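# Stand the toppled bottle upright in an empty carton cell

## Task

Pick up the one bottle lying on its side on the steel table and stand it, cap pointing up, in a carton cell that holds nothing else; nothing else should be moved into the carton. Open the gripper so the bottle stays there without any help from the robot, then pull the arms away from it.

## Robot and tools

Robot: two six-joint arms, left_arm and right_arm, each with a parallel gripper. Per arm the joint order is always waist, shoulder, elbow, wrist pitch, wrist yaw, wrist roll, then the gripper opening. Stated joint ranges in rad: waist -2.618 to 3.054, shoulder 0.000 to 3.142, elbow 0.000 to 3.142, wrist pitch -1.571 to 1.571, wrist yaw -1.571 to 1.571, wrist roll -2.094 to 2.094. A real end stop may sit up to 0.036 rad either side of these.

Frame: one world frame for both arms. Origin on the table surface midway between the arms, +x out across the table, +z up, left_arm on the +y side (the names are not image sides). Positions in metres, orientation as quaternion w,x,y,z. The printed hand position can be off, more so when the arm is stretched far. The gripper's fingers point along its own +z and close along its own y; the reported point lies between the pads, roughly 1 cm short of the tips.

execute_actions(actions): a list of up to 15 actions run in order. Each action is a table of up to 15 rows; each row is one control step of 1/30 s, and if fewer than 15 rows are given the last is repeated, so every action lasts 0.5 s. A row is one flat list for both arms: 14 numbers in [-1, 1], left_arm's six joint values and opening, then right_arm's seven. Joint values are offsets, not poses, measured from that arm's angles when the action begins (for a call's first action, the angles in the latest report), and scaled so 1.0 equals 1.202 rad waist, 1.258 shoulder, 1.238 elbow, 2.073 wrist pitch, 2.022 wrist yaw and wrist roll. The opening is absolute: +1 fully open, -1 shut. Optionally append 12 numbers in [0, 1] as stiffness multipliers for each joint's position gain (left six, then right six); they persist until replaced. An action asking any joint to go more than 0.036 rad beyond its stated range is rejected for both arms; a malformed action, or a first action failing this check, rejects the whole call. A joint driven into its real end stops there and the result reports "joint sent to its limit"; absence of that line proves nothing. An empty list just returns state and images.

move(target, speed, blocking): target is one row as above (14 numbers, optional stiffness), offsets taken from the Joint positions of the latest result that lists them, not from where the arm is mid-motion. All joints of both arms progress together, so the hand traces a curve. speed (0.01 to 2 rad/s, default 0.5) caps the joint with the longest way to go; duration is clamped to 0.5-10 s, stopping short if longer. Paths ignore obstacles and the other arm; faster moves and targets set deeper past a contact hit and press harder. Finger commands go out at the start. blocking=false returns after 0.5 s while motion continues; then only wait or stop are accepted until a result shows the move ended. The extra "move:" line gives the outcome (done, off_target, moving, held, fault), limits=held or limits=none, and each arm's joint furthest from target.

wait(seconds 0-10) lets time pass holding the last commands; returns early if a running move finishes. stop brakes a running move (needs room; fingers keep moving). zoom_image(camera, region [x0, y0, x1, y1] in pixels, at most 504 by 504) enlarges part of the latest image from cam_low, cam_left_wrist or cam_right_wrist. finished_scene(scene) ends the current scene by its number; irreversible, so only call it once the bottle stands freely and the arms are clear.

Results: the state line per arm with hand position and quaternion; Joint positions and Joint velocities (rad, rad/s, then finger gap in m, 0.094 when fully open); Joint targets (what the joints are currently driven toward, may drift on its own); grip_measured (opening on the command scale, each gripper biased by up to about 1 mm); step readings from actions, with HELD marking steps where an arm was held back; "joint command not followed" when a clearance check altered targets; joint torques (total drive output, offset and noisy); MOTOR HOT from 75 °C, FAULT and OVER-TEMPERATURE FAULT lines.

Motion limits: each step a joint target may lead its measured angle by at most 0.202 rad waist, 0.258 shoulder, 0.238 elbow, 0.573 wrist pitch, 0.522 wrist yaw and roll; if targets would shift a hand over 70 mm, all are pulled back. Big moves thus span several actions; re-command unfinished parts. Zero offsets can let an arm droop: in the first call of a reply send offsets back to the desired angles, zeros afterwards, extending them if joints lag. The robot holds its last command while you compose a reply.

Gripping: to hold, command an opening below grip_measured, about 0.03 below for a firm grip, less for light. Pads push up to roughly 50-62 N each, briefly more at first contact. Held parts or loose items may occasionally get tugged.

Cameras (504x504): cam_low is a fixed pinhole camera near [1.78, -0.18, 0.10] looking back over the table; cam_left_wrist and cam_right_wrist are fisheye cameras on the hands, their poses derived from joint readings. Calibration in the instructions (K, distortion, T_world_to_cam) may be off by a few degrees and millimetres; results list changed camera poses.

Avoid: pushing anything off the table, arms striking or squeezing each other, dropping or slamming the bottle, hard presses, and holding loads long enough to overheat (90 °C pauses the arm for 10 s; 100 °C makes it go limp).

Each tool is called after "Request:" as name(argument=value, ...) on one line, values as JSON.

## Session

I'll start by looking at the scene's current state.

Request:
execute_actions(actions=[])

Scene clock: 0.00 s.
left_arm: end_effector_position=(+0.2595, -0.2194, +0.3664) grip_measured=+1.000 end_effector_quat_wxyz=(+0.253, -0.451, +0.724, -0.456) | right_arm: end_effector_position=(+0.3374, -0.5965, +0.2159) grip_measured=+1.000 end_effector_quat_wxyz=(+0.094, -0.412, +0.876, -0.234)
Joint names: [waist, shoulder, elbow, wrist pitch, wrist yaw, wrist roll]
Joint positions: left_arm=[-1.16   1.938  2.213 -0.91  -0.695 -2.062  0.094] | right_arm=[-0.667  1.954  1.992 -1.099  0.027 -1.582  0.094]
Joint velocities: left_arm=[ 0.007 -0.012 -0.002 -0.022 -0.007 -0.022  0.   ] | right_arm=[-0.002 -0.002  0.017 -0.022 -0.037  0.037  0.   ]
Joint torques (N m, as the arm reports them, + toward a larger angle): no reading
Motor temperatures (°C, as the motors report them): left_arm=[22 22 21 22 21 21] | right_arm=[24 22 23 23 22 21]
Joint targets: left_arm=[-1.160 1.924 2.225 -0.912 -0.707 -2.053] | right_arm=[-0.667 1.941 2.002 -1.100 0.020 -1.578]
Joint stiffness scale: left_arm=[1. 1. 1. 1. 1. 1.] | right_arm=[1. 1. 1. 1. 1. 1.]

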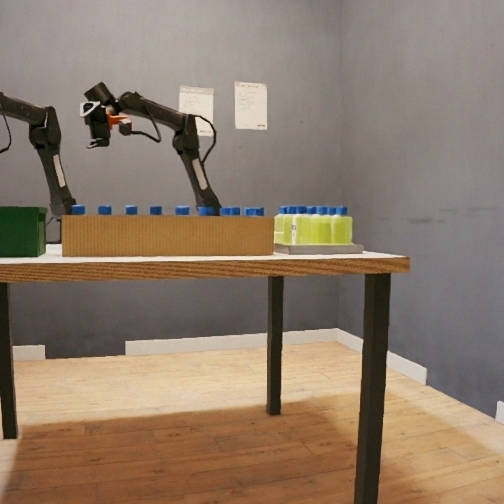

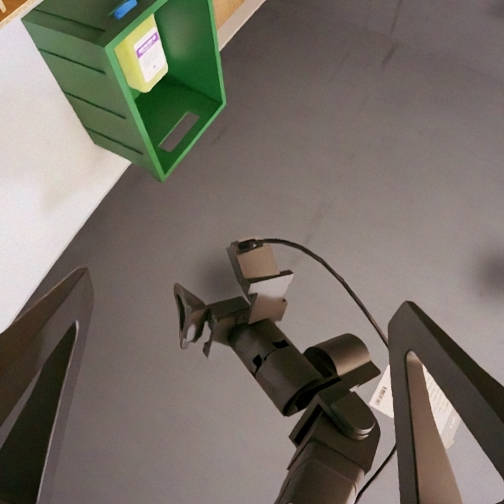

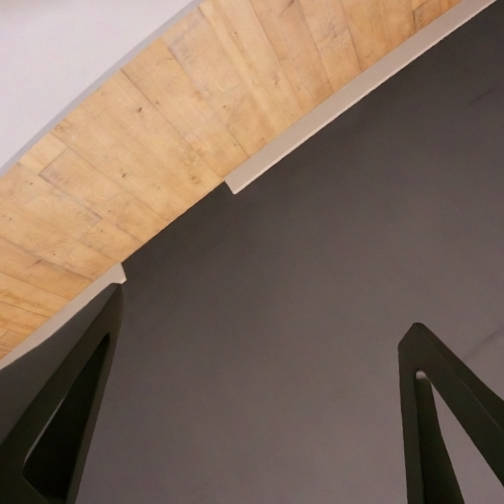

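Request:
zoom_image(camera="cam_low", region=[260, 190, 420, 280])

Request:
zoom_image(camera="cam_low", region=[0, 180, 290, 280])

Request:
zoom_image(camera="cam_left_wrist", region=[0, 0, 260, 200])

Region (260, 190, 420, 280) of cam_low's 504x504 image, scaled by 3.150, with more detail than that image has; it fills the top 284 rows of this view, and the rest is white.

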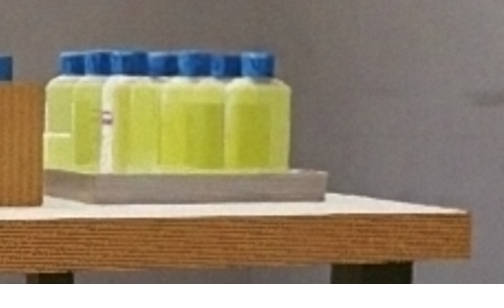

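Region (0, 180, 290, 280) of cam_low's 504x504 image, scaled by 1.738, with more detail than that image has; it fills the top 174 rows of this view, and the rest is white.

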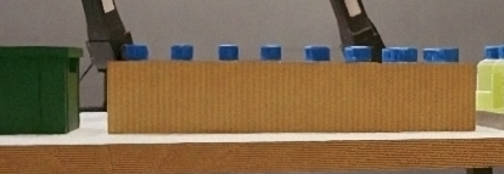

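Region (0, 0, 260, 200) of cam_left_wrist's 504x504 image, scaled by 1.938, with more detail than that image has; it fills the top 388 rows of this view, and the rest is white.

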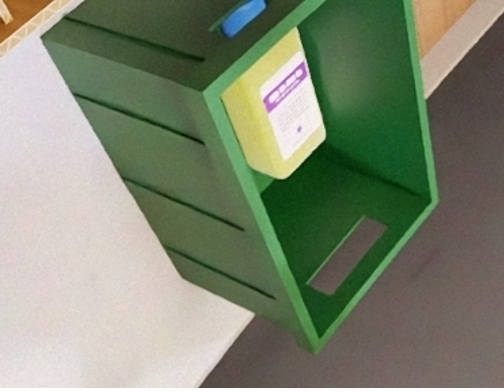

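Request:
move(target=[0.882,-0.189,-0.091,-0.14,0.344,1.0,1, 0,-0.0103,0.0081,0,-0.0035,0.002,1], speed=1.0)

Scene clock: 13.27 s.
left_arm: end_effector_position=(+0.4418, +0.1289, +0.3463) grip_measured=+1.000 end_effector_quat_wxyz=(+0.366, +0.091, +0.925, -0.053) | right_arm: end_effector_position=(+0.3374, -0.5966, +0.2159) grip_measured=+1.000 end_effector_quat_wxyz=(+0.094, -0.412, +0.876, -0.235)
Joint names: [waist, shoulder, elbow, wrist pitch, wrist yaw, wrist roll]
Joint positions: left_arm=[-0.101  1.725  2.109 -1.196 -0.004 -0.051  0.094] | right_arm=[-0.667  1.954  1.992 -1.099  0.028 -1.582  0.094]
Joint velocities: left_arm=[-0.022  0.017  0.007 -0.066  0.007  0.022  0.   ] | right_arm=[ 0.007 -0.027 -0.012 -0.066 -0.095 -0.022  0.   ]
Joint torques (N m, as the arm reports them, + toward a larger angle): left_arm=[ 0.01 -9.29  4.58  1.26  0.04  0.11] | right_arm=[ 0.   -9.59  8.    1.2  -0.04  0.05]
Motor temperatures (°C, as the motors report them): left_arm=[22 24 21 24 21 21] | right_arm=[24 24 24 24 22 21]
Joint targets: left_arm=[-0.100 1.700 2.100 -1.200 0.000 -0.040] | right_arm=[-0.667 1.941 2.002 -1.099 0.020 -1.577]
Joint stiffness scale: left_arm=[1. 1. 1. 1. 1. 1.] | right_arm=[1. 1. 1. 1. 1. 1.]
move: off_target (left_arm); limits=none; left_arm: farthest joint: the shoulder, 0.025 radians from its target (0.238 radians at the start); right_arm: farthest joint: the shoulder, 0.013 radians from its target (0.013 radians at the start)
camera_calibration (this result's frames):
cam_left_wrist: T_world_to_cam=[[-0.0831836, -0.985621, 0.147077, 0.114728], [-0.995811, 0.0878365, 0.025418, 0.43939], [-0.0379712, -0.144346, -0.988798, 0.48913], [0, 0, 0, 1]] pos_world=[0.465666, 0.145088, 0.455609]
cam_right_wrist: T_world_to_cam=[[0.787394, -0.4197, 0.451511, -0.610322], [-0.608875, -0.415031, 0.676033, -0.161263], [-0.0963406, -0.807218, -0.582338, -0.205956], [0, 0, 0, 1]] pos_world=[0.362533, -0.489333, 0.26465]

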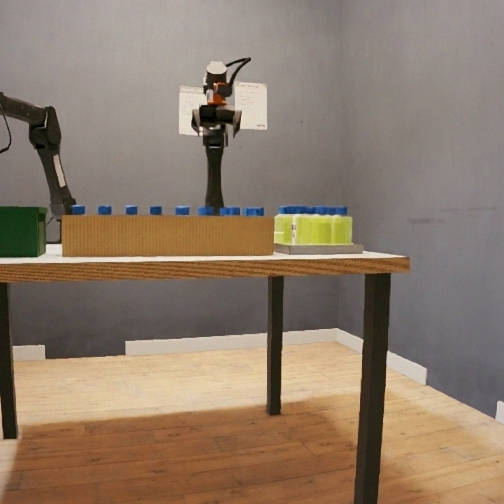

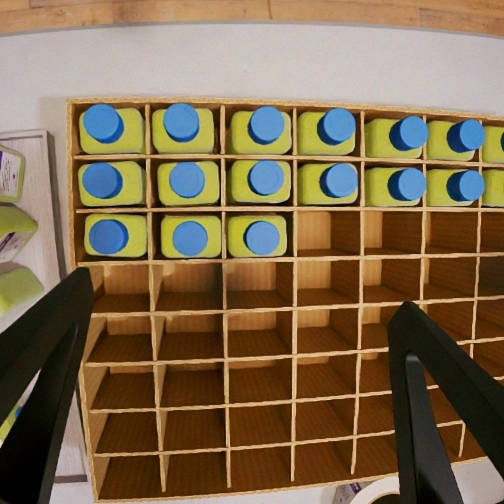

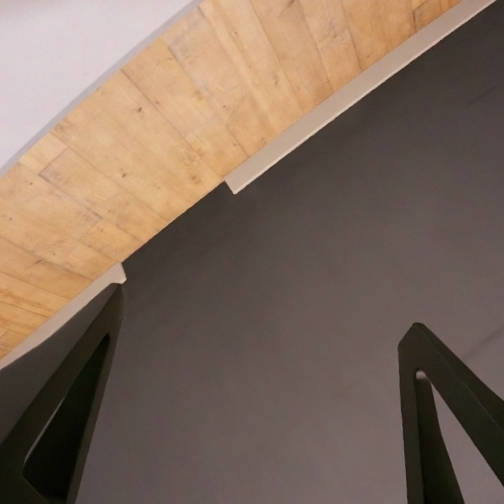

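Request:
move(target=[0.70,-0.0199,-0.0073,-0.002,0.002,0.0054,1, 0,-0.0103,0.0081,0,-0.0035,0.002,1], speed=1.0)

Scene clock: 16.63 s.
left_arm: end_effector_position=(+0.3781, +0.4818, +0.3462) grip_measured=+1.000 end_effector_quat_wxyz=(+0.355, -0.297, +0.880, +0.102) | right_arm: end_effector_position=(+0.3374, -0.5966, +0.2159) grip_measured=+1.000 end_effector_quat_wxyz=(+0.094, -0.412, +0.876, -0.235)
Joint names: [waist, shoulder, elbow, wrist pitch, wrist yaw, wrist roll]
Joint positions: left_arm=[ 0.747  1.725  2.109 -1.197 -0.004 -0.051  0.094] | right_arm=[-0.667  1.954  1.992 -1.099  0.028 -1.582  0.094]
Joint velocities: left_arm=[-0.017 -0.012 -0.002 -0.007 -0.007 -0.051  0.   ] | right_arm=[-0.022 -0.002 -0.012 -0.037 -0.007  0.022  0.   ]
Joint torques (N m, as the arm reports them, + toward a larger angle): left_arm=[-0.59 -9.35  4.54  1.27  0.03  0.09] | right_arm=[ 0.02 -9.59  7.98  1.2  -0.03  0.05]
Motor temperatures (°C, as the motors report them): left_arm=[22 24 21 24 21 21] | right_arm=[24 25 24 25 22 21]
Joint targets: left_arm=[0.741 1.700 2.100 -1.201 -0.000 -0.041] | right_arm=[-0.667 1.941 2.002 -1.099 0.020 -1.577]
Joint stiffness scale: left_arm=[1. 1. 1. 1. 1. 1.] | right_arm=[1. 1. 1. 1. 1. 1.]
move: off_target (left_arm); limits=none; left_arm: farthest joint: the shoulder, 0.025 radians from its target (0.025 radians at the start); right_arm: farthest joint: the shoulder, 0.013 radians from its target (0.013 radians at the start)
camera_calibration (this result's frames):
cam_left_wrist: T_world_to_cam=[[0.683599, -0.714908, 0.146967, 0.0370018], [-0.725191, -0.68805, 0.0261748, 0.616152], [0.082408, -0.124472, -0.988795, 0.482435], [0, 0, 0, 1]] pos_world=[0.381777, 0.510446, 0.455463]
cam_right_wrist: T_world_to_cam=[[0.787394, -0.4197, 0.451511, -0.610322], [-0.608875, -0.415031, 0.676033, -0.161263], [-0.0963406, -0.807218, -0.582338, -0.205956], [0, 0, 0, 1]] pos_world=[0.362533, -0.489333, 0.26465]

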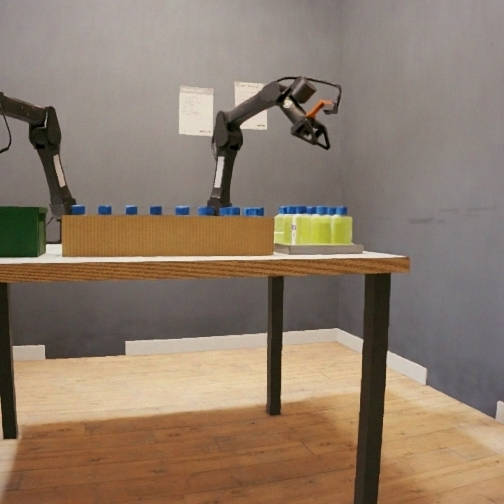

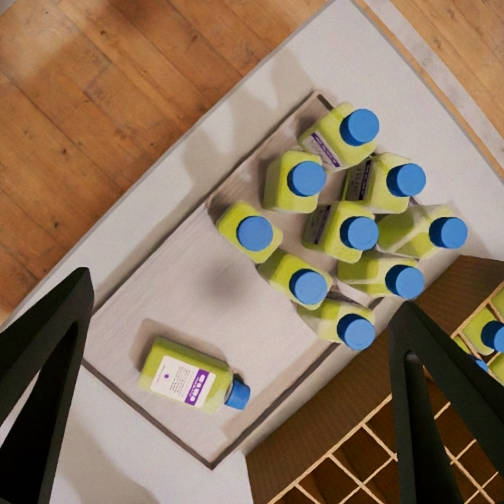

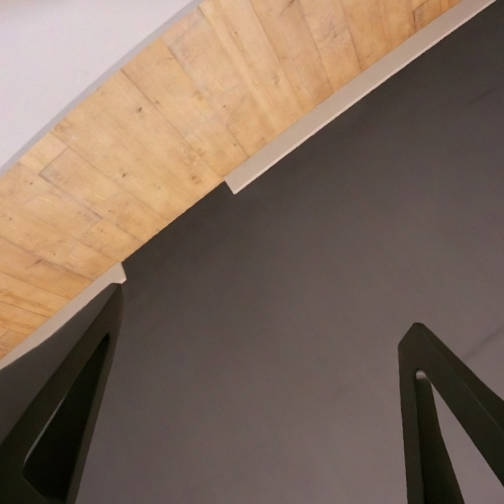

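Request:
zoom_image(camera="cam_left_wrist", region=[80, 300, 320, 480])

Request:
zoom_image(camera="cam_left_wrist", region=[200, 80, 504, 380])

Region (80, 300, 320, 480) of cam_left_wrist's 504x504 image, scaled by 2.100, with more detail than that image has; it fills the top 378 rows of this view, and the rest is white.

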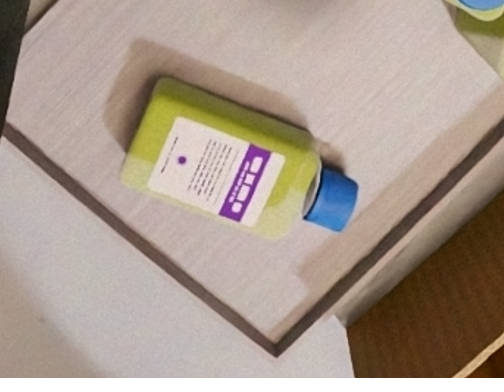

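Region (200, 80, 504, 380) of cam_left_wrist's 504x504 image, scaled by 1.658, with more detail than that image has; it fills the top 497 rows of this view, and the rest is white.

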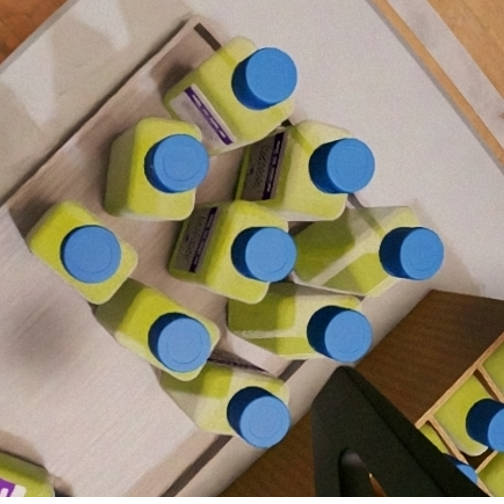

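Request:
move(target=[0,-0.0199,-0.0073,0.2875,0.002,0.005,1, 0,-0.0103,0.0081,0,-0.0035,0.002,1], speed=1.0)

Scene clock: 42.03 s.
left_arm: end_effector_position=(+0.4364, +0.5215, +0.4668) grip_measured=+1.000 end_effector_quat_wxyz=(+0.592, -0.252, +0.746, +0.168) | right_arm: end_effector_position=(+0.3374, -0.5966, +0.2159) grip_measured=+1.000 end_effector_quat_wxyz=(+0.093, -0.412, +0.876, -0.235)
Joint names: [waist, shoulder, elbow, wrist pitch, wrist yaw, wrist roll]
Joint positions: left_arm=[ 0.747  1.725  2.109 -0.628 -0.004 -0.051  0.094] | right_arm=[-0.667  1.954  1.992 -1.099  0.028 -1.582  0.094]
Joint velocities: left_arm=[-0.012  0.007  0.007 -0.022  0.037  0.037  0.   ] | right_arm=[ 0.002 -0.022 -0.002  0.037 -0.007  0.037  0.   ]
Joint torques (N m, as the arm reports them, + toward a larger angle): left_arm=[ 0.   -9.79  4.91  1.93  0.04  0.04] | right_arm=[ 0.03 -9.57  8.01  1.21 -0.04  0.05]
Motor temperatures (°C, as the motors report them): left_arm=[22 25 21 26 21 21] | right_arm=[24 26 25 26 22 21]
Joint targets: left_arm=[0.747 1.700 2.100 -0.601 -0.000 -0.041] | right_arm=[-0.667 1.941 2.002 -1.099 0.021 -1.577]
Joint stiffness scale: left_arm=[1. 1. 1. 1. 1. 1.] | right_arm=[1. 1. 1. 1. 1. 1.]
move: off_target (left_arm); limits=none; left_arm: farthest joint: the wrist pitch, 0.027 radians from its target (0.596 radians at the start); right_arm: farthest joint: the shoulder, 0.013 radians from its target (0.013 radians at the start)
camera_calibration (this result's frames):
cam_left_wrist: T_world_to_cam=[[0.596924, -0.773966, 0.211325, 0.0464065], [-0.608137, -0.608293, -0.510047, 0.840237], [0.523307, 0.175945, -0.833783, 0.180372], [0, 0, 0, 1]] pos_world=[0.388888, 0.515292, 0.569145]
cam_right_wrist: T_world_to_cam=[[0.787413, -0.419731, 0.45145, -0.610321], [-0.608808, -0.414744, 0.676269, -0.161215], [-0.0966151, -0.807349, -0.582111, -0.206035], [0, 0, 0, 1]] pos_world=[0.362519, -0.489376, 0.264619]

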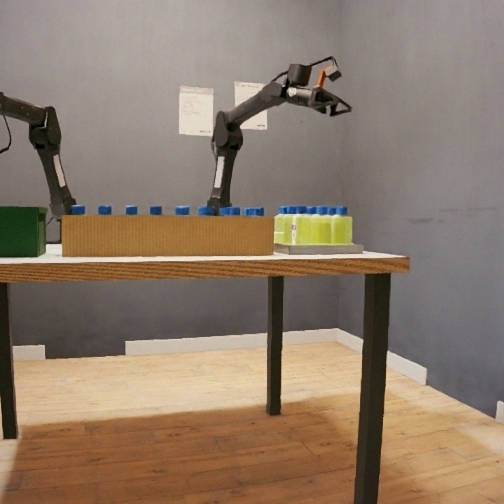

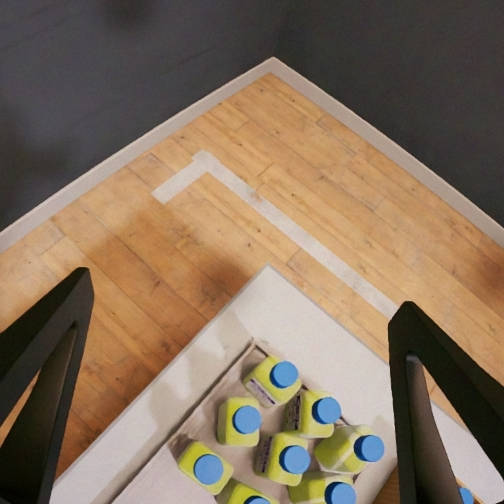

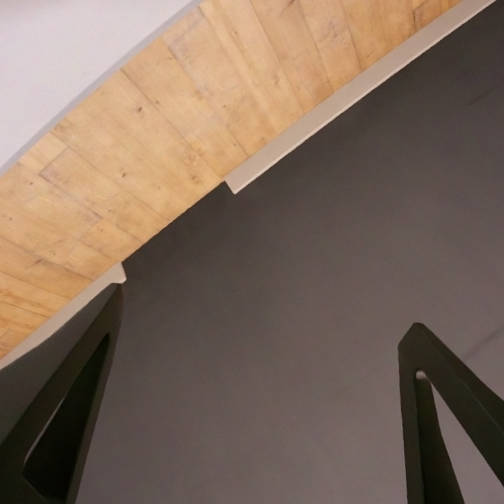

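Request:
move(target=[0,-0.0199,-0.411,0.013,0.002,0.005,1, 0,-0.0103,0.0081,0,-0.0035,0.002,1], speed=0.8)

Scene clock: 44.60 s.
left_arm: end_effector_position=(+0.4246, +0.5135, +0.2363) grip_measured=+1.000 end_effector_quat_wxyz=(+0.382, -0.293, +0.870, +0.109) | right_arm: end_effector_position=(+0.3374, -0.5966, +0.2159) grip_measured=+1.000 end_effector_quat_wxyz=(+0.093, -0.412, +0.876, -0.235)
Joint names: [waist, shoulder, elbow, wrist pitch, wrist yaw, wrist roll]
Joint positions: left_arm=[ 0.747  1.725  1.593 -0.622 -0.004 -0.051  0.094] | right_arm=[-0.667  1.954  1.992 -1.099  0.028 -1.582  0.094]
Joint velocities: left_arm=[ 0.007 -0.007 -0.002 -0.007  0.007  0.037  0.   ] | right_arm=[ 0.012 -0.017  0.002 -0.051 -0.066  0.022  0.   ]
Joint torques (N m, as the arm reports them, + toward a larger angle): left_arm=[  0.02 -10.48   6.58   1.59   0.02   0.08] | right_arm=[ 0.04 -9.56  8.    1.22 -0.03  0.04]
Motor temperatures (°C, as the motors report them): left_arm=[22 25 21 26 21 21] | right_arm=[24 26 25 26 22 21]
Joint targets: left_arm=[0.747 1.700 1.600 -0.601 -0.000 -0.041] | right_arm=[-0.667 1.941 2.002 -1.099 0.021 -1.577]
Joint stiffness scale: left_arm=[1. 1. 1. 1. 1. 1.] | right_arm=[1. 1. 1. 1. 1. 1.]
move: off_target (left_arm); limits=none; left_arm: farthest joint: the shoulder, 0.025 radians from its target (0.025 radians at the start); right_arm: farthest joint: the shoulder, 0.013 radians from its target (0.013 radians at the start)
camera_calibration (this result's frames):
cam_left_wrist: T_world_to_cam=[[0.676236, -0.719925, 0.156247, 0.0475102], [-0.725054, -0.687957, -0.0318045, 0.688247], [0.130388, -0.0917799, -0.987206, 0.33634], [0, 0, 0, 1]] pos_world=[0.423033, 0.538557, 0.346503]
cam_right_wrist: T_world_to_cam=[[0.787413, -0.419731, 0.45145, -0.610321], [-0.608808, -0.414744, 0.676269, -0.161215], [-0.0966151, -0.807349, -0.582111, -0.206035], [0, 0, 0, 1]] pos_world=[0.362519, -0.489376, 0.264619]

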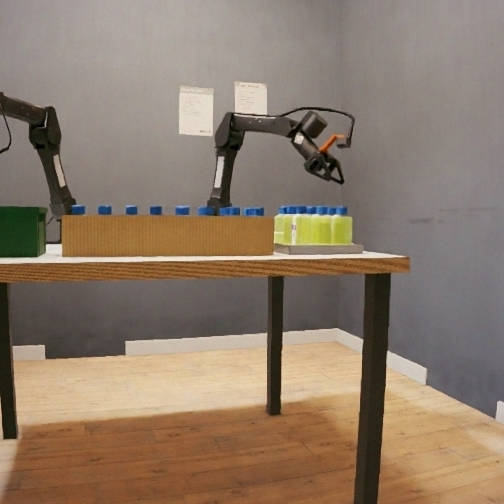

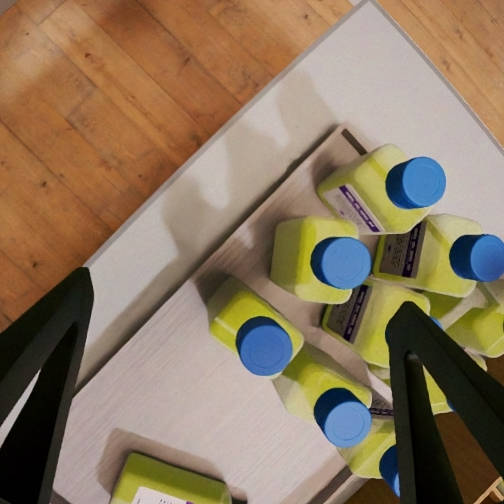

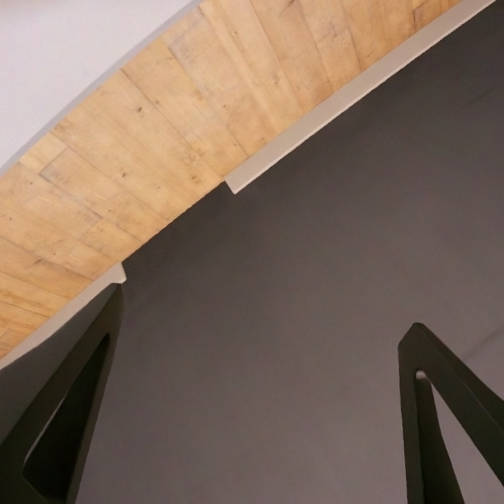

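Request:
zoom_image(camera="cam_left_wrist", region=[190, 260, 400, 504])

Request:
zoom_image(camera="cam_left_wrist", region=[60, 400, 300, 504])

Region (190, 260, 400, 504) of cam_left_wrist's 504x504 image, scaled by 2.066, with more detail than that image has; it fills the left 434 columns of this view, and the rest is white.

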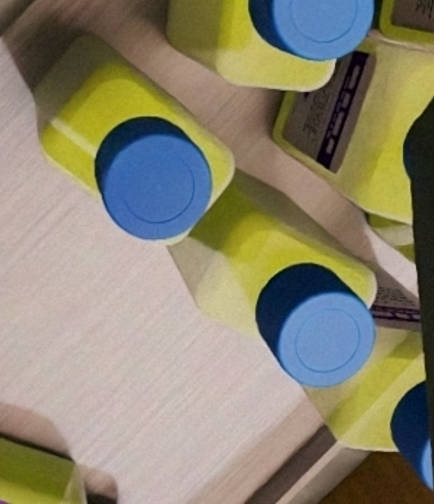

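Region (60, 400, 300, 504) of cam_left_wrist's 504x504 image, scaled by 2.100, with more detail than that image has; it fills the top 218 rows of this view, and the rest is white.

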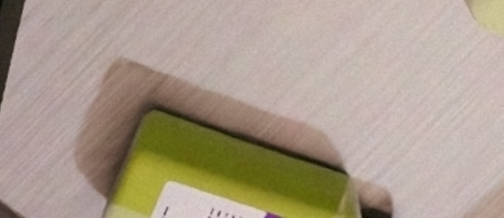

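Request:
move(target=[0.0067,-0.004,0.096,-0.4404,0.002,0.945,1, 0,-0.0103,0.0081,0,-0.0035,0.002,1], speed=1.2)

Scene clock: 57.67 s.
left_arm: end_effector_position=(+0.2742, +0.4110, +0.1799) grip_measured=+1.000 end_effector_quat_wxyz=(-0.000, +0.586, +0.811, +0.005) | right_arm: end_effector_position=(+0.3373, -0.5967, +0.2159) grip_measured=+1.000 end_effector_quat_wxyz=(+0.093, -0.412, +0.876, -0.235)
Joint names: [waist, shoulder, elbow, wrist pitch, wrist yaw, wrist roll]
Joint positions: left_arm=[ 0.747  1.725  1.68  -1.516 -0.004  1.85   0.094] | right_arm=[-0.667  1.954  1.992 -1.099  0.028 -1.582  0.094]
Joint velocities: left_arm=[-0.012 -0.012 -0.012 -0.022 -0.051  0.037  0.   ] | right_arm=[ 0.012 -0.012  0.007  0.037 -0.007  0.037  0.   ]
Joint torques (N m, as the arm reports them, + toward a larger angle): left_arm=[ 0.57 -7.34  7.22 -0.01  0.03  0.11] | right_arm=[ 0.02 -9.57  7.99  1.21 -0.03  0.05]
Motor temperatures (°C, as the motors report them): left_arm=[22 26 22 27 21 21] | right_arm=[24 26 25 26 22 21]
Joint targets: left_arm=[0.755 1.720 1.712 -1.535 -0.000 1.860] | right_arm=[-0.667 1.941 2.002 -1.099 0.021 -1.577]
Joint stiffness scale: left_arm=[1. 1. 1. 1. 1. 1.] | right_arm=[1. 1. 1. 1. 1. 1.]
move: off_target (left_arm); limits=none; left_arm: farthest joint: the elbow, 0.032 radians from its target (0.119 radians at the start); right_arm: farthest joint: the shoulder, 0.013 radians from its target (0.013 radians at the start)
camera_calibration (this result's frames):
cam_left_wrist: T_world_to_cam=[[-0.882693, -0.469838, -0.0102602, 0.43892], [-0.341369, 0.626025, 0.701113, -0.270275], [-0.322986, 0.62237, -0.712976, 0.0723678], [0, 0, 0, 1]] pos_world=[0.318542, 0.33038, 0.245593]
cam_right_wrist: T_world_to_cam=[[0.787431, -0.419763, 0.451389, -0.61032], [-0.608741, -0.414458, 0.676505, -0.161168], [-0.0968896, -0.80748, -0.581884, -0.206115], [0, 0, 0, 1]] pos_world=[0.362505, -0.48942, 0.264588]

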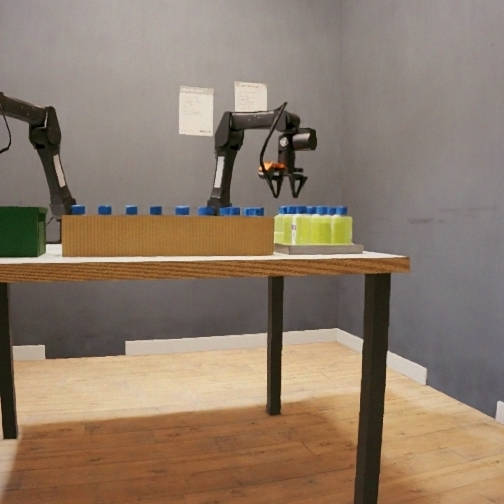

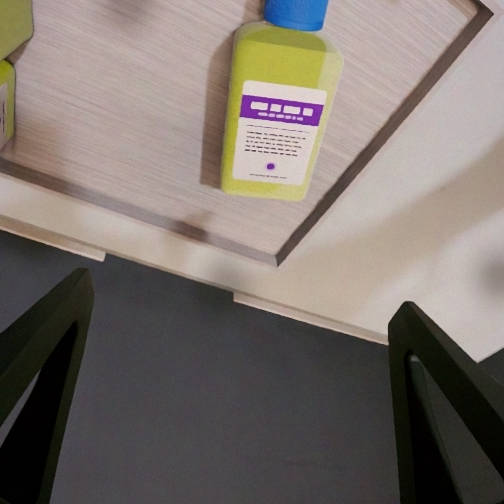

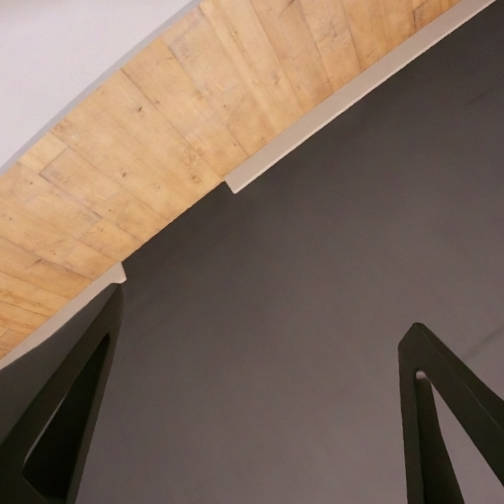

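Request:
zoom_image(camera="cam_left_wrist", region=[170, 0, 400, 230])

Region (170, 0, 400, 230) of cam_left_wrist's 504x504 image, scaled by 2.191, with more detail than that image has.

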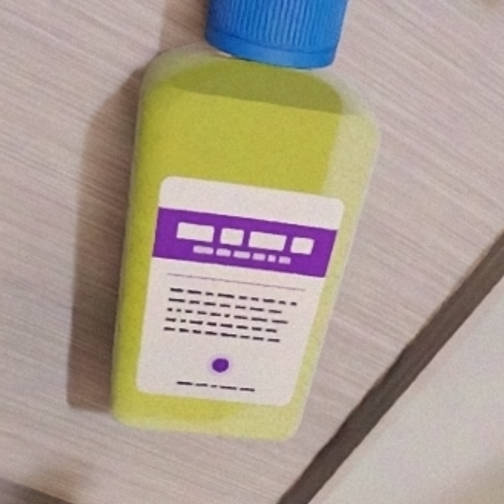

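Request:
zoom_image(camera="cam_left_wrist", region=[200, 180, 380, 320])

Request:
zoom_image(camera="cam_low", region=[270, 200, 380, 265])

Region (200, 180, 380, 320) of cam_left_wrist's 504x504 image, scaled by 2.800, with more detail than that image has.

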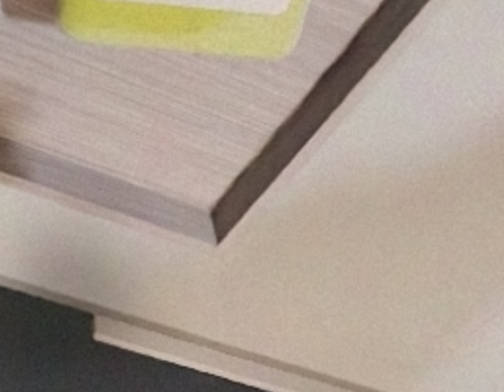

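Region (270, 200, 380, 265) of cam_low's 504x504 image, scaled by 4.582, with more detail than that image has; it fills the top 298 rows of this view, and the rest is white.

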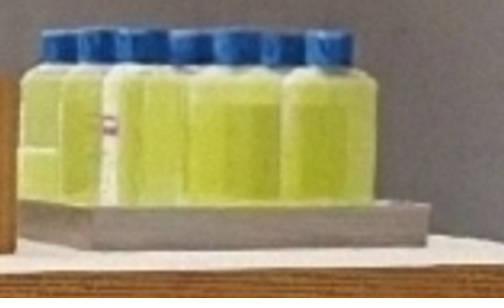

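Request:
zoom_image(camera="cam_low", region=[240, 120, 350, 230])

Region (240, 120, 350, 230) of cam_low's 504x504 image, scaled by 4.582, with more detail than that image has.

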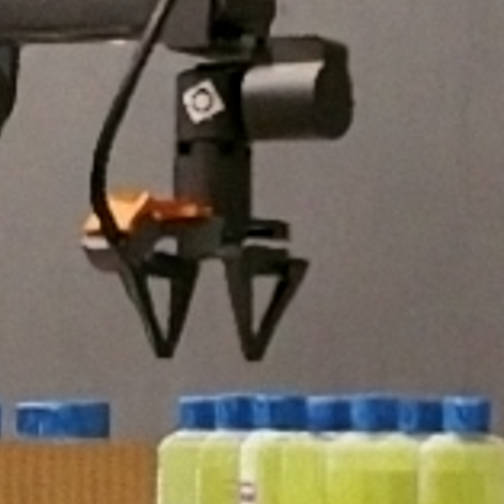

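Request:
execute_actions(actions=[])

Scene clock: 68.47 s.
left_arm: end_effector_position=(+0.2742, +0.4110, +0.1799) grip_measured=+1.000 end_effector_quat_wxyz=(-0.000, +0.586, +0.810, +0.005) | right_arm: end_effector_position=(+0.3373, -0.5967, +0.2159) grip_measured=+1.000 end_effector_quat_wxyz=(+0.093, -0.412, +0.876, -0.235)
Joint names: [waist, shoulder, elbow, wrist pitch, wrist yaw, wrist roll]
Joint positions: left_arm=[ 0.747  1.725  1.68  -1.516 -0.004  1.85   0.094] | right_arm=[-0.667  1.954  1.992 -1.099  0.028 -1.582  0.094]
Joint velocities: left_arm=[ 0.002  0.007 -0.012  0.022 -0.051 -0.037  0.   ] | right_arm=[ 0.002  0.007 -0.002 -0.051  0.037 -0.007  0.   ]
Joint torques (N m, as the arm reports them, + toward a larger angle): left_arm=[ 0.54 -7.58  7.02 -0.04  0.01  0.1 ] | right_arm=[ 0.03 -9.58  8.05  1.2  -0.02  0.07]
Motor temperatures (°C, as the motors report them): left_arm=[22 25 22 25 21 21] | right_arm=[24 26 25 26 22 21]
Joint targets: left_arm=[0.755 1.720 1.712 -1.535 -0.000 1.860] | right_arm=[-0.667 1.941 2.002 -1.099 0.021 -1.577]
Joint stiffness scale: left_arm=[1. 1. 1. 1. 1. 1.] | right_arm=[1. 1. 1. 1. 1. 1.]
camera_calibration (this result's frames):
cam_left_wrist: T_world_to_cam=[[-0.882872, -0.469501, -0.0102582, 0.43883], [-0.341128, 0.626154, 0.701116, -0.270394], [-0.322751, 0.622495, -0.712974, 0.0722516], [0, 0, 0, 1]] pos_world=[0.318511, 0.330363, 0.245593]
cam_right_wrist: T_world_to_cam=[[0.787431, -0.419763, 0.451389, -0.61032], [-0.608741, -0.414458, 0.676505, -0.161168], [-0.0968896, -0.80748, -0.581884, -0.206115], [0, 0, 0, 1]] pos_world=[0.362505, -0.48942, 0.264588]

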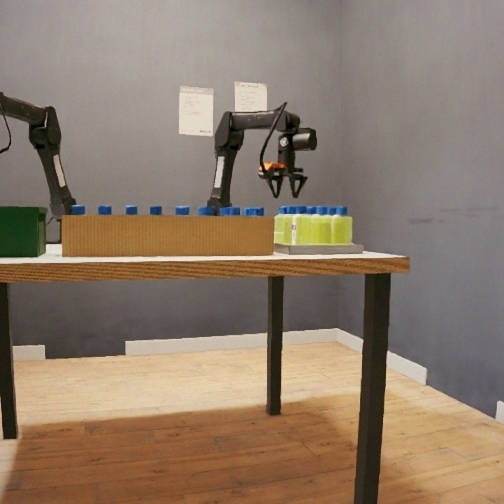

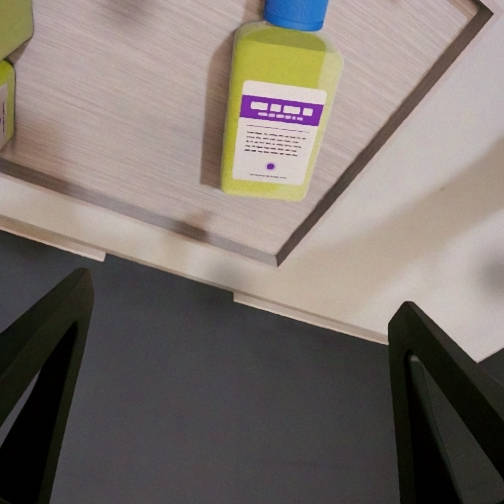

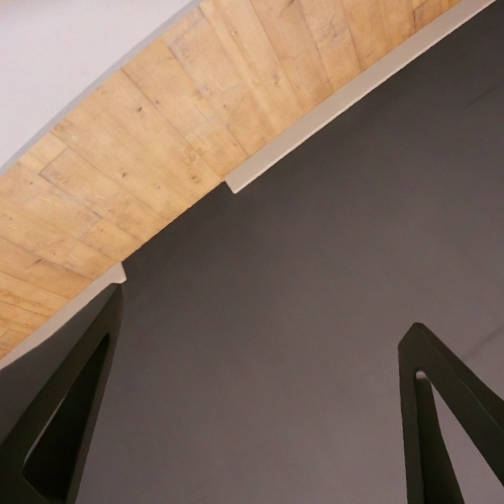

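Request:
zoom_image(camera="cam_left_wrist", region=[150, 0, 450, 300])

Region (150, 0, 450, 300) of cam_left_wrist's 504x504 image, scaled by 1.680, with more detail than that image has.

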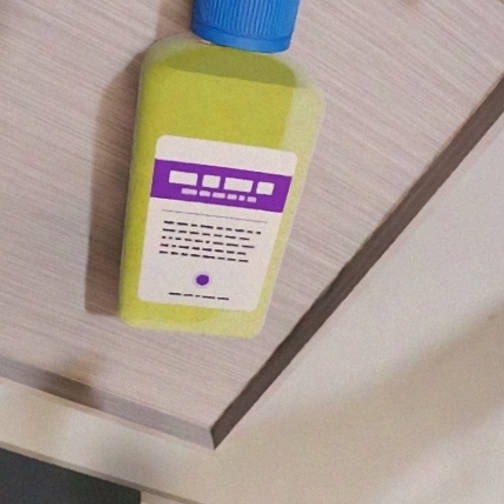

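Request:
move(target=[0.0067,-0.0374,-0.2868,0.1509,0.002,-0.0326,1, 0,-0.0103,0.0081,0,-0.0035,0.002,1], speed=0.7)

Scene clock: 77.20 s.
left_arm: end_effector_position=(+0.2662, +0.4058, +0.0984) grip_measured=+1.000 end_effector_quat_wxyz=(-0.005, +0.563, +0.827, -0.006) | right_arm: end_effector_position=(+0.3373, -0.5967, +0.2159) grip_measured=+1.000 end_effector_quat_wxyz=(+0.093, -0.412, +0.876, -0.235)
Joint names: [waist, shoulder, elbow, wrist pitch, wrist yaw, wrist roll]
Joint positions: left_arm=[ 0.747  1.703  1.33  -1.213 -0.005  1.793  0.094] | right_arm=[-0.667  1.954  1.992 -1.099  0.029 -1.582  0.094]
Joint velocities: left_arm=[-0.002 -0.007 -0.002  0.095  0.051 -0.007  0.   ] | right_arm=[-0.012 -0.002 -0.002 -0.007  0.007  0.022  0.   ]
Joint torques (N m, as the arm reports them, + toward a larger angle): left_arm=[ 0.61 -9.09  4.72  0.21  0.04 -0.08] | right_arm=[ 0.02 -9.59  8.05  1.21 -0.03  0.04]
Motor temperatures (°C, as the motors report them): left_arm=[22 25 22 25 21 21] | right_arm=[24 26 25 26 22 21]
Joint targets: left_arm=[0.755 1.678 1.325 -1.203 -0.000 1.784] | right_arm=[-0.667 1.941 2.002 -1.099 0.021 -1.577]
Joint stiffness scale: left_arm=[1. 1. 1. 1. 1. 1.] | right_arm=[1. 1. 1. 1. 1. 1.]
move: off_target (left_arm); limits=none; left_arm: farthest joint: the shoulder, 0.025 radians from its target (0.047 radians at the start); right_arm: farthest joint: the shoulder, 0.013 radians from its target (0.013 radians at the start)
camera_calibration (this result's frames):
cam_left_wrist: T_world_to_cam=[[-0.854723, -0.518865, 0.0150495, 0.438486], [-0.361257, 0.615414, 0.700542, -0.202893], [-0.372749, 0.593333, -0.713453, 0.0399398], [0, 0, 0, 1]] pos_world=[0.316375, 0.328681, 0.164031]
cam_right_wrist: T_world_to_cam=[[0.787449, -0.419794, 0.451329, -0.610319], [-0.608673, -0.414172, 0.676741, -0.16112], [-0.0971641, -0.807611, -0.581656, -0.206194], [0, 0, 0, 1]] pos_world=[0.362491, -0.489464, 0.264557]

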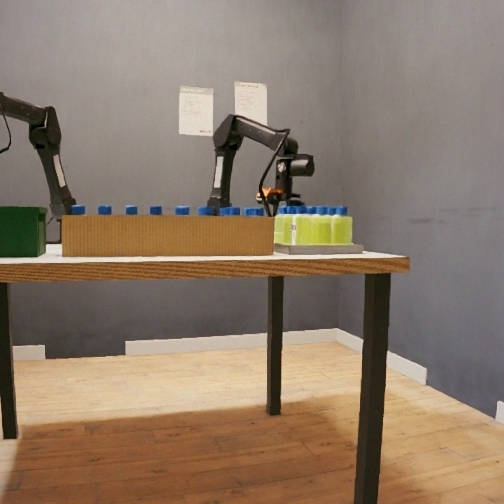

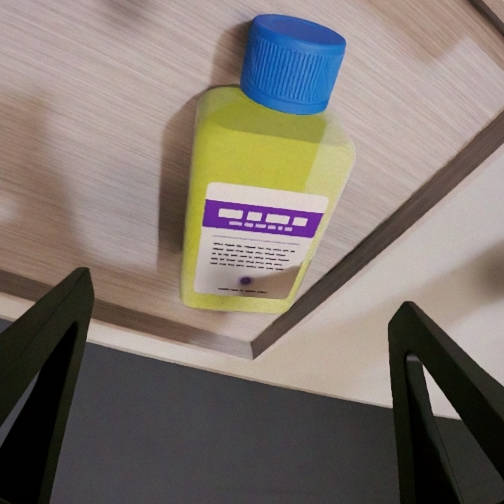

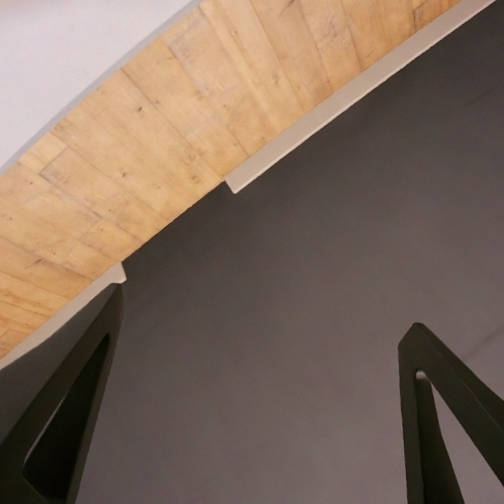

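Request:
move(target=[-0.0275,0.0215,-0.1801,0.1327,0.0025,-0.0188,1, 0,-0.0103,0.0081,0,-0.0040,0.002,1], speed=0.4)

Scene clock: 82.07 s.
left_arm: end_effector_position=(+0.2674, +0.3979, +0.0375) grip_measured=+1.000 end_effector_quat_wxyz=(-0.002, +0.561, +0.828, +0.003) | right_arm: end_effector_position=(+0.3373, -0.5967, +0.2159) grip_measured=+1.000 end_effector_quat_wxyz=(+0.093, -0.412, +0.876, -0.235)
Joint names: [waist, shoulder, elbow, wrist pitch, wrist yaw, wrist roll]
Joint positions: left_arm=[ 0.722  1.731  1.113 -0.948 -0.006  1.764  0.094] | right_arm=[-0.667  1.954  1.992 -1.099  0.029 -1.582  0.094]
Joint velocities: left_arm=[-0.002 -0.012 -0.012  0.037  0.007 -0.051  0.   ] | right_arm=[-0.012 -0.002 -0.012 -0.037  0.007 -0.037  0.   ]
Joint torques (N m, as the arm reports them, + toward a larger angle): left_arm=[-0.67 -6.86  4.26  0.29  0.02 -0.09] | right_arm=[ 0.   -9.58  8.03  1.22 -0.03  0.04]
Motor temperatures (°C, as the motors report them): left_arm=[22 25 22 25 21 21] | right_arm=[24 26 25 27 22 21]
Joint targets: left_arm=[0.714 1.730 1.107 -0.938 -0.000 1.755] | right_arm=[-0.667 1.941 2.002 -1.099 0.020 -1.577]
Joint stiffness scale: left_arm=[1. 1. 1. 1. 1. 1.] | right_arm=[1. 1. 1. 1. 1. 1.]
move: done; limits=none; left_arm: farthest joint: the wrist pitch, 0.010 radians from its target (0.275 radians at the start); right_arm: farthest joint: the shoulder, 0.013 radians from its target (0.013 radians at the start)
camera_calibration (this result's frames):
cam_left_wrist: T_world_to_cam=[[-0.852823, -0.52218, -0.00450368, 0.437869], [-0.374539, 0.605641, 0.702083, -0.14763], [-0.363886, 0.600439, -0.712081, -0.00359381], [0, 0, 0, 1]] pos_world=[0.316824, 0.320215, 0.103062]
cam_right_wrist: T_world_to_cam=[[0.787449, -0.419794, 0.451329, -0.610319], [-0.608673, -0.414172, 0.676741, -0.16112], [-0.0971641, -0.807611, -0.581656, -0.206194], [0, 0, 0, 1]] pos_world=[0.362491, -0.489464, 0.264557]

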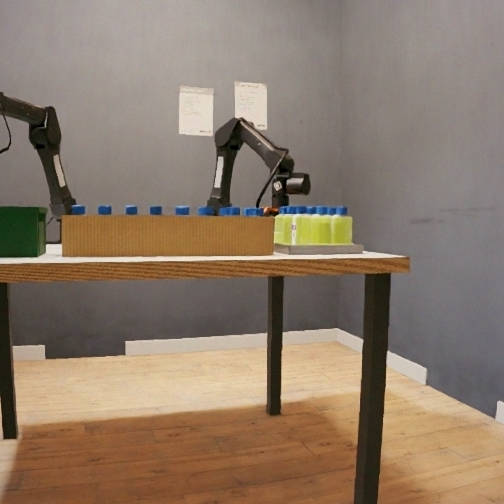

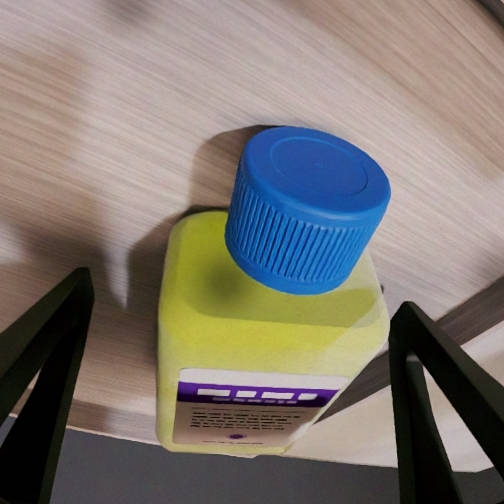

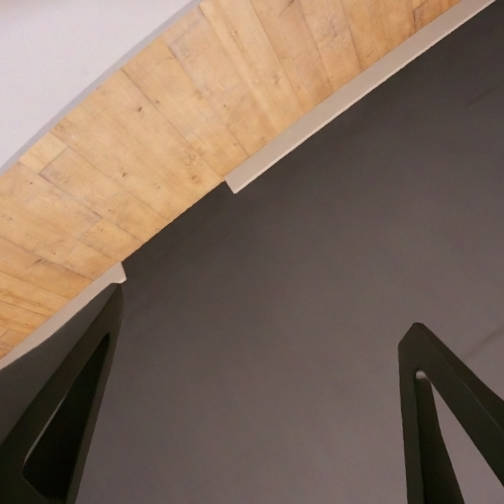

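Request:
execute_actions(actions=[[[-0.0067,-0.0008,-0.0048,0.0048,0.003,-0.0045,0.9,0,-0.0103,0.0081,0,-0.004,0.002,1],[-0.0067,-0.0008,-0.0048,0.0048,0.003,-0.0045,0.8,0,-0.0103,0.0081,0,-0.004,0.002,1],[-0.0067,-0.0008,-0.0048,0.0048,0.003,-0.0045,0.7,0,-0.0103,0.0081,0,-0.004,0.002,1],[-0.0067,-0.0008,-0.0048,0.0048,0.003,-0.0045,0.62,0,-0.0103,0.0081,0,-0.004,0.002,1],[-0.0067,-0.0008,-0.0048,0.0048,0.003,-0.0045,0.55,0,-0.0103,0.0081,0,-0.004,0.002,1],[-0.0067,-0.0008,-0.0048,0.0048,0.003,-0.0045,0.48,0,-0.0103,0.0081,0,-0.004,0.002,1],[-0.0067,-0.0008,-0.0048,0.0048,0.003,-0.0045,0.42,0,-0.0103,0.0081,0,-0.004,0.002,1],[-0.0067,-0.0008,-0.0048,0.0048,0.003,-0.0045,0.37,0,-0.0103,0.0081,0,-0.004,0.002,1],[-0.0067,-0.0008,-0.0048,0.0048,0.003,-0.0045,0.33,0,-0.0103,0.0081,0,-0.004,0.002,1],[-0.0067,-0.0008,-0.0048,0.0048,0.003,-0.0045,0.30,0,-0.0103,0.0081,0,-0.004,0.002,1],[-0.0067,-0.0008,-0.0048,0.0048,0.003,-0.0045,0.27,0,-0.0103,0.0081,0,-0.004,0.002,1],[-0.0067,-0.0008,-0.0048,0.0048,0.003,-0.0045,0.25,0,-0.0103,0.0081,0,-0.004,0.002,1],[-0.0067,-0.0008,-0.0048,0.0048,0.003,-0.0045,0.23,0,-0.0103,0.0081,0,-0.004,0.002,1],[-0.0067,-0.0008,-0.0048,0.0048,0.003,-0.0045,0.21,0,-0.0103,0.0081,0,-0.004,0.002,1],[-0.0067,-0.0008,-0.0048,0.0048,0.003,-0.0045,0.20,0,-0.0103,0.0081,0,-0.004,0.002,1]],[[-0.0067,-0.0008,-0.0048,0.0048,0.003,-0.0045,0.19,0,-0.0103,0.0081,0,-0.004,0.002,1],[-0.0067,-0.0008,-0.0048,0.0048,0.003,-0.0045,0.18,0,-0.0103,0.0081,0,-0.004,0.002,1],[-0.0067,-0.0008,-0.0048,0.0048,0.003,-0.0045,0.17,0,-0.0103,0.0081,0,-0.004,0.002,1],[-0.0067,-0.0008,-0.0048,0.0048,0.003,-0.0045,0.16,0,-0.0103,0.0081,0,-0.004,0.002,1],[-0.0067,-0.0008,-0.0048,0.0048,0.003,-0.0045,0.15,0,-0.0103,0.0081,0,-0.004,0.002,1],[-0.0067,-0.0008,-0.0048,0.0048,0.003,-0.0045,0.14,0,-0.0103,0.0081,0,-0.004,0.002,1],[-0.0067,-0.0008,-0.0048,0.0048,0.003,-0.0045,0.13,0,-0.0103,0.0081,0,-0.004,0.002,1],[-0.0067,-0.0008,-0.0048,0.0048,0.003,-0.0045,0.12,0,-0.0103,0.0081,0,-0.004,0.002,1],[-0.0067,-0.0008,-0.0048,0.0048,0.003,-0.0045,0.11,0,-0.0103,0.0081,0,-0.004,0.002,1],[-0.0067,-0.0008,-0.0048,0.0048,0.003,-0.0045,0.10,0,-0.0103,0.0081,0,-0.004,0.002,1]]])

Scene clock: 85.80 s.
left_arm: end_effector_position=(+0.2674, +0.3980, +0.0375) grip_measured=+0.130 end_effector_quat_wxyz=(-0.002, +0.561, +0.828, +0.003) | right_arm: end_effector_position=(+0.3373, -0.5967, +0.2159) grip_measured=+1.000 end_effector_quat_wxyz=(+0.093, -0.412, +0.876, -0.235)
Joint names: [waist, shoulder, elbow, wrist pitch, wrist yaw, wrist roll]
Joint positions: left_arm=[ 0.722  1.731  1.113 -0.948 -0.006  1.764  0.053] | right_arm=[-0.667  1.954  1.992 -1.099  0.029 -1.582  0.094]
Joint velocities: left_arm=[-0.012 -0.002 -0.002 -0.066  0.022 -0.007 -0.   ] | right_arm=[-0.017 -0.002  0.002 -0.051 -0.007 -0.007  0.   ]
Joint torques (N m, as the arm reports them, + toward a larger angle): left_arm=[-0.66 -7.    4.27  0.29  0.06 -0.06] | right_arm=[ 0.03 -9.56  8.04  1.21 -0.04  0.05]
Motor temperatures (°C, as the motors report them): left_arm=[22 25 22 24 21 21] | right_arm=[24 26 25 27 22 21]
Joint targets: left_arm=[0.714 1.730 1.107 -0.938 -0.000 1.755] | right_arm=[-0.667 1.941 2.002 -1.099 0.021 -1.577]
Joint stiffness scale: left_arm=[1. 1. 1. 1. 1. 1.] | right_arm=[1. 1. 1. 1. 1. 1.]
Step readings (joint positions; steps 1 to 15: 1st action; 16 to 30: 2nd action):
0: left_arm=[0.722 1.731 1.113 -0.948 -0.006 1.764] | right_arm=[-0.667 1.954 1.992 -1.099 0.029 -1.582]
1: left_arm=[0.722 1.731 1.113 -0.948 -0.006 1.764] | right_arm=[-0.667 1.954 1.992 -1.099 0.029 -1.582]
2: left_arm=[0.722 1.731 1.113 -0.948 -0.006 1.764] | right_arm=[-0.667 1.954 1.992 -1.099 0.029 -1.582]
4: left_arm=[0.722 1.731 1.113 -0.948 -0.006 1.764] | right_arm=[-0.667 1.954 1.992 -1.099 0.029 -1.582]
8: left_arm=[0.722 1.731 1.113 -0.948 -0.006 1.764] | right_arm=[-0.667 1.954 1.992 -1.099 0.029 -1.582]
15: left_arm=[0.722 1.731 1.113 -0.948 -0.006 1.764] | right_arm=[-0.667 1.954 1.992 -1.099 0.029 -1.582]
16: left_arm=[0.722 1.731 1.113 -0.948 -0.006 1.764] | right_arm=[-0.667 1.954 1.992 -1.099 0.029 -1.582]
17: left_arm=[0.722 1.731 1.113 -0.948 -0.006 1.764] | right_arm=[-0.667 1.954 1.992 -1.099 0.029 -1.582]
19: left_arm=[0.722 1.731 1.113 -0.948 -0.006 1.764] | right_arm=[-0.667 1.954 1.992 -1.099 0.029 -1.582]
23: left_arm=[0.722 1.731 1.113 -0.948 -0.006 1.764] | right_arm=[-0.667 1.954 1.992 -1.099 0.029 -1.582]
30: Joint positions above
camera_calibration (this result's frames):
cam_left_wrist: T_world_to_cam=[[-0.852423, -0.52283, -0.00488995, 0.43813], [-0.37523, 0.605209, 0.702086, -0.147276], [-0.364112, 0.600309, -0.712076, -0.00348345], [0, 0, 0, 1]] pos_world=[0.316941, 0.320291, 0.103062]
cam_right_wrist: T_world_to_cam=[[0.787449, -0.419794, 0.451329, -0.610319], [-0.608673, -0.414172, 0.676741, -0.16112], [-0.0971641, -0.807611, -0.581656, -0.206194], [0, 0, 0, 1]] pos_world=[0.362491, -0.489464, 0.264557]

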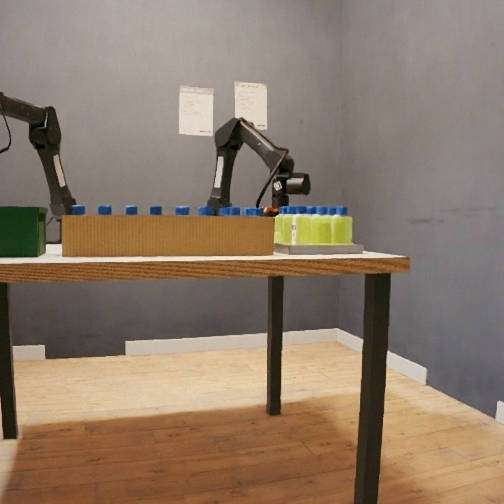

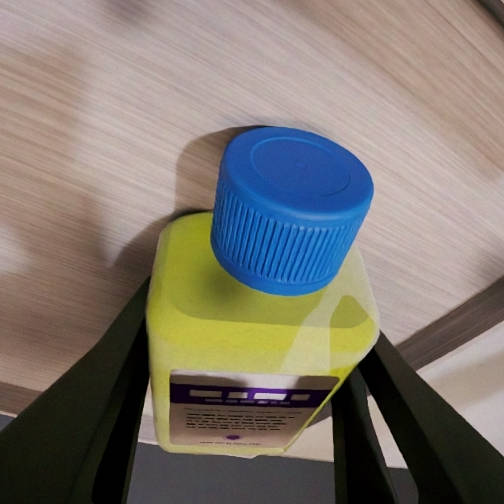

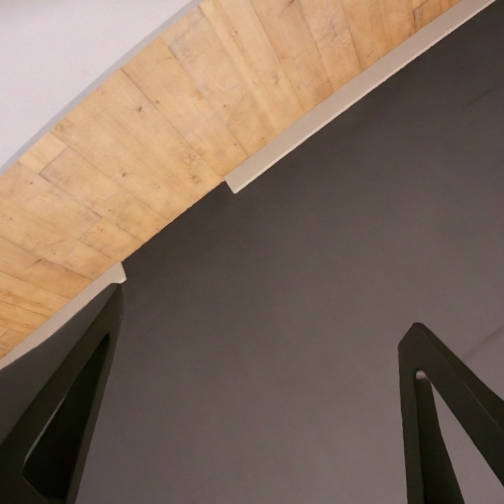

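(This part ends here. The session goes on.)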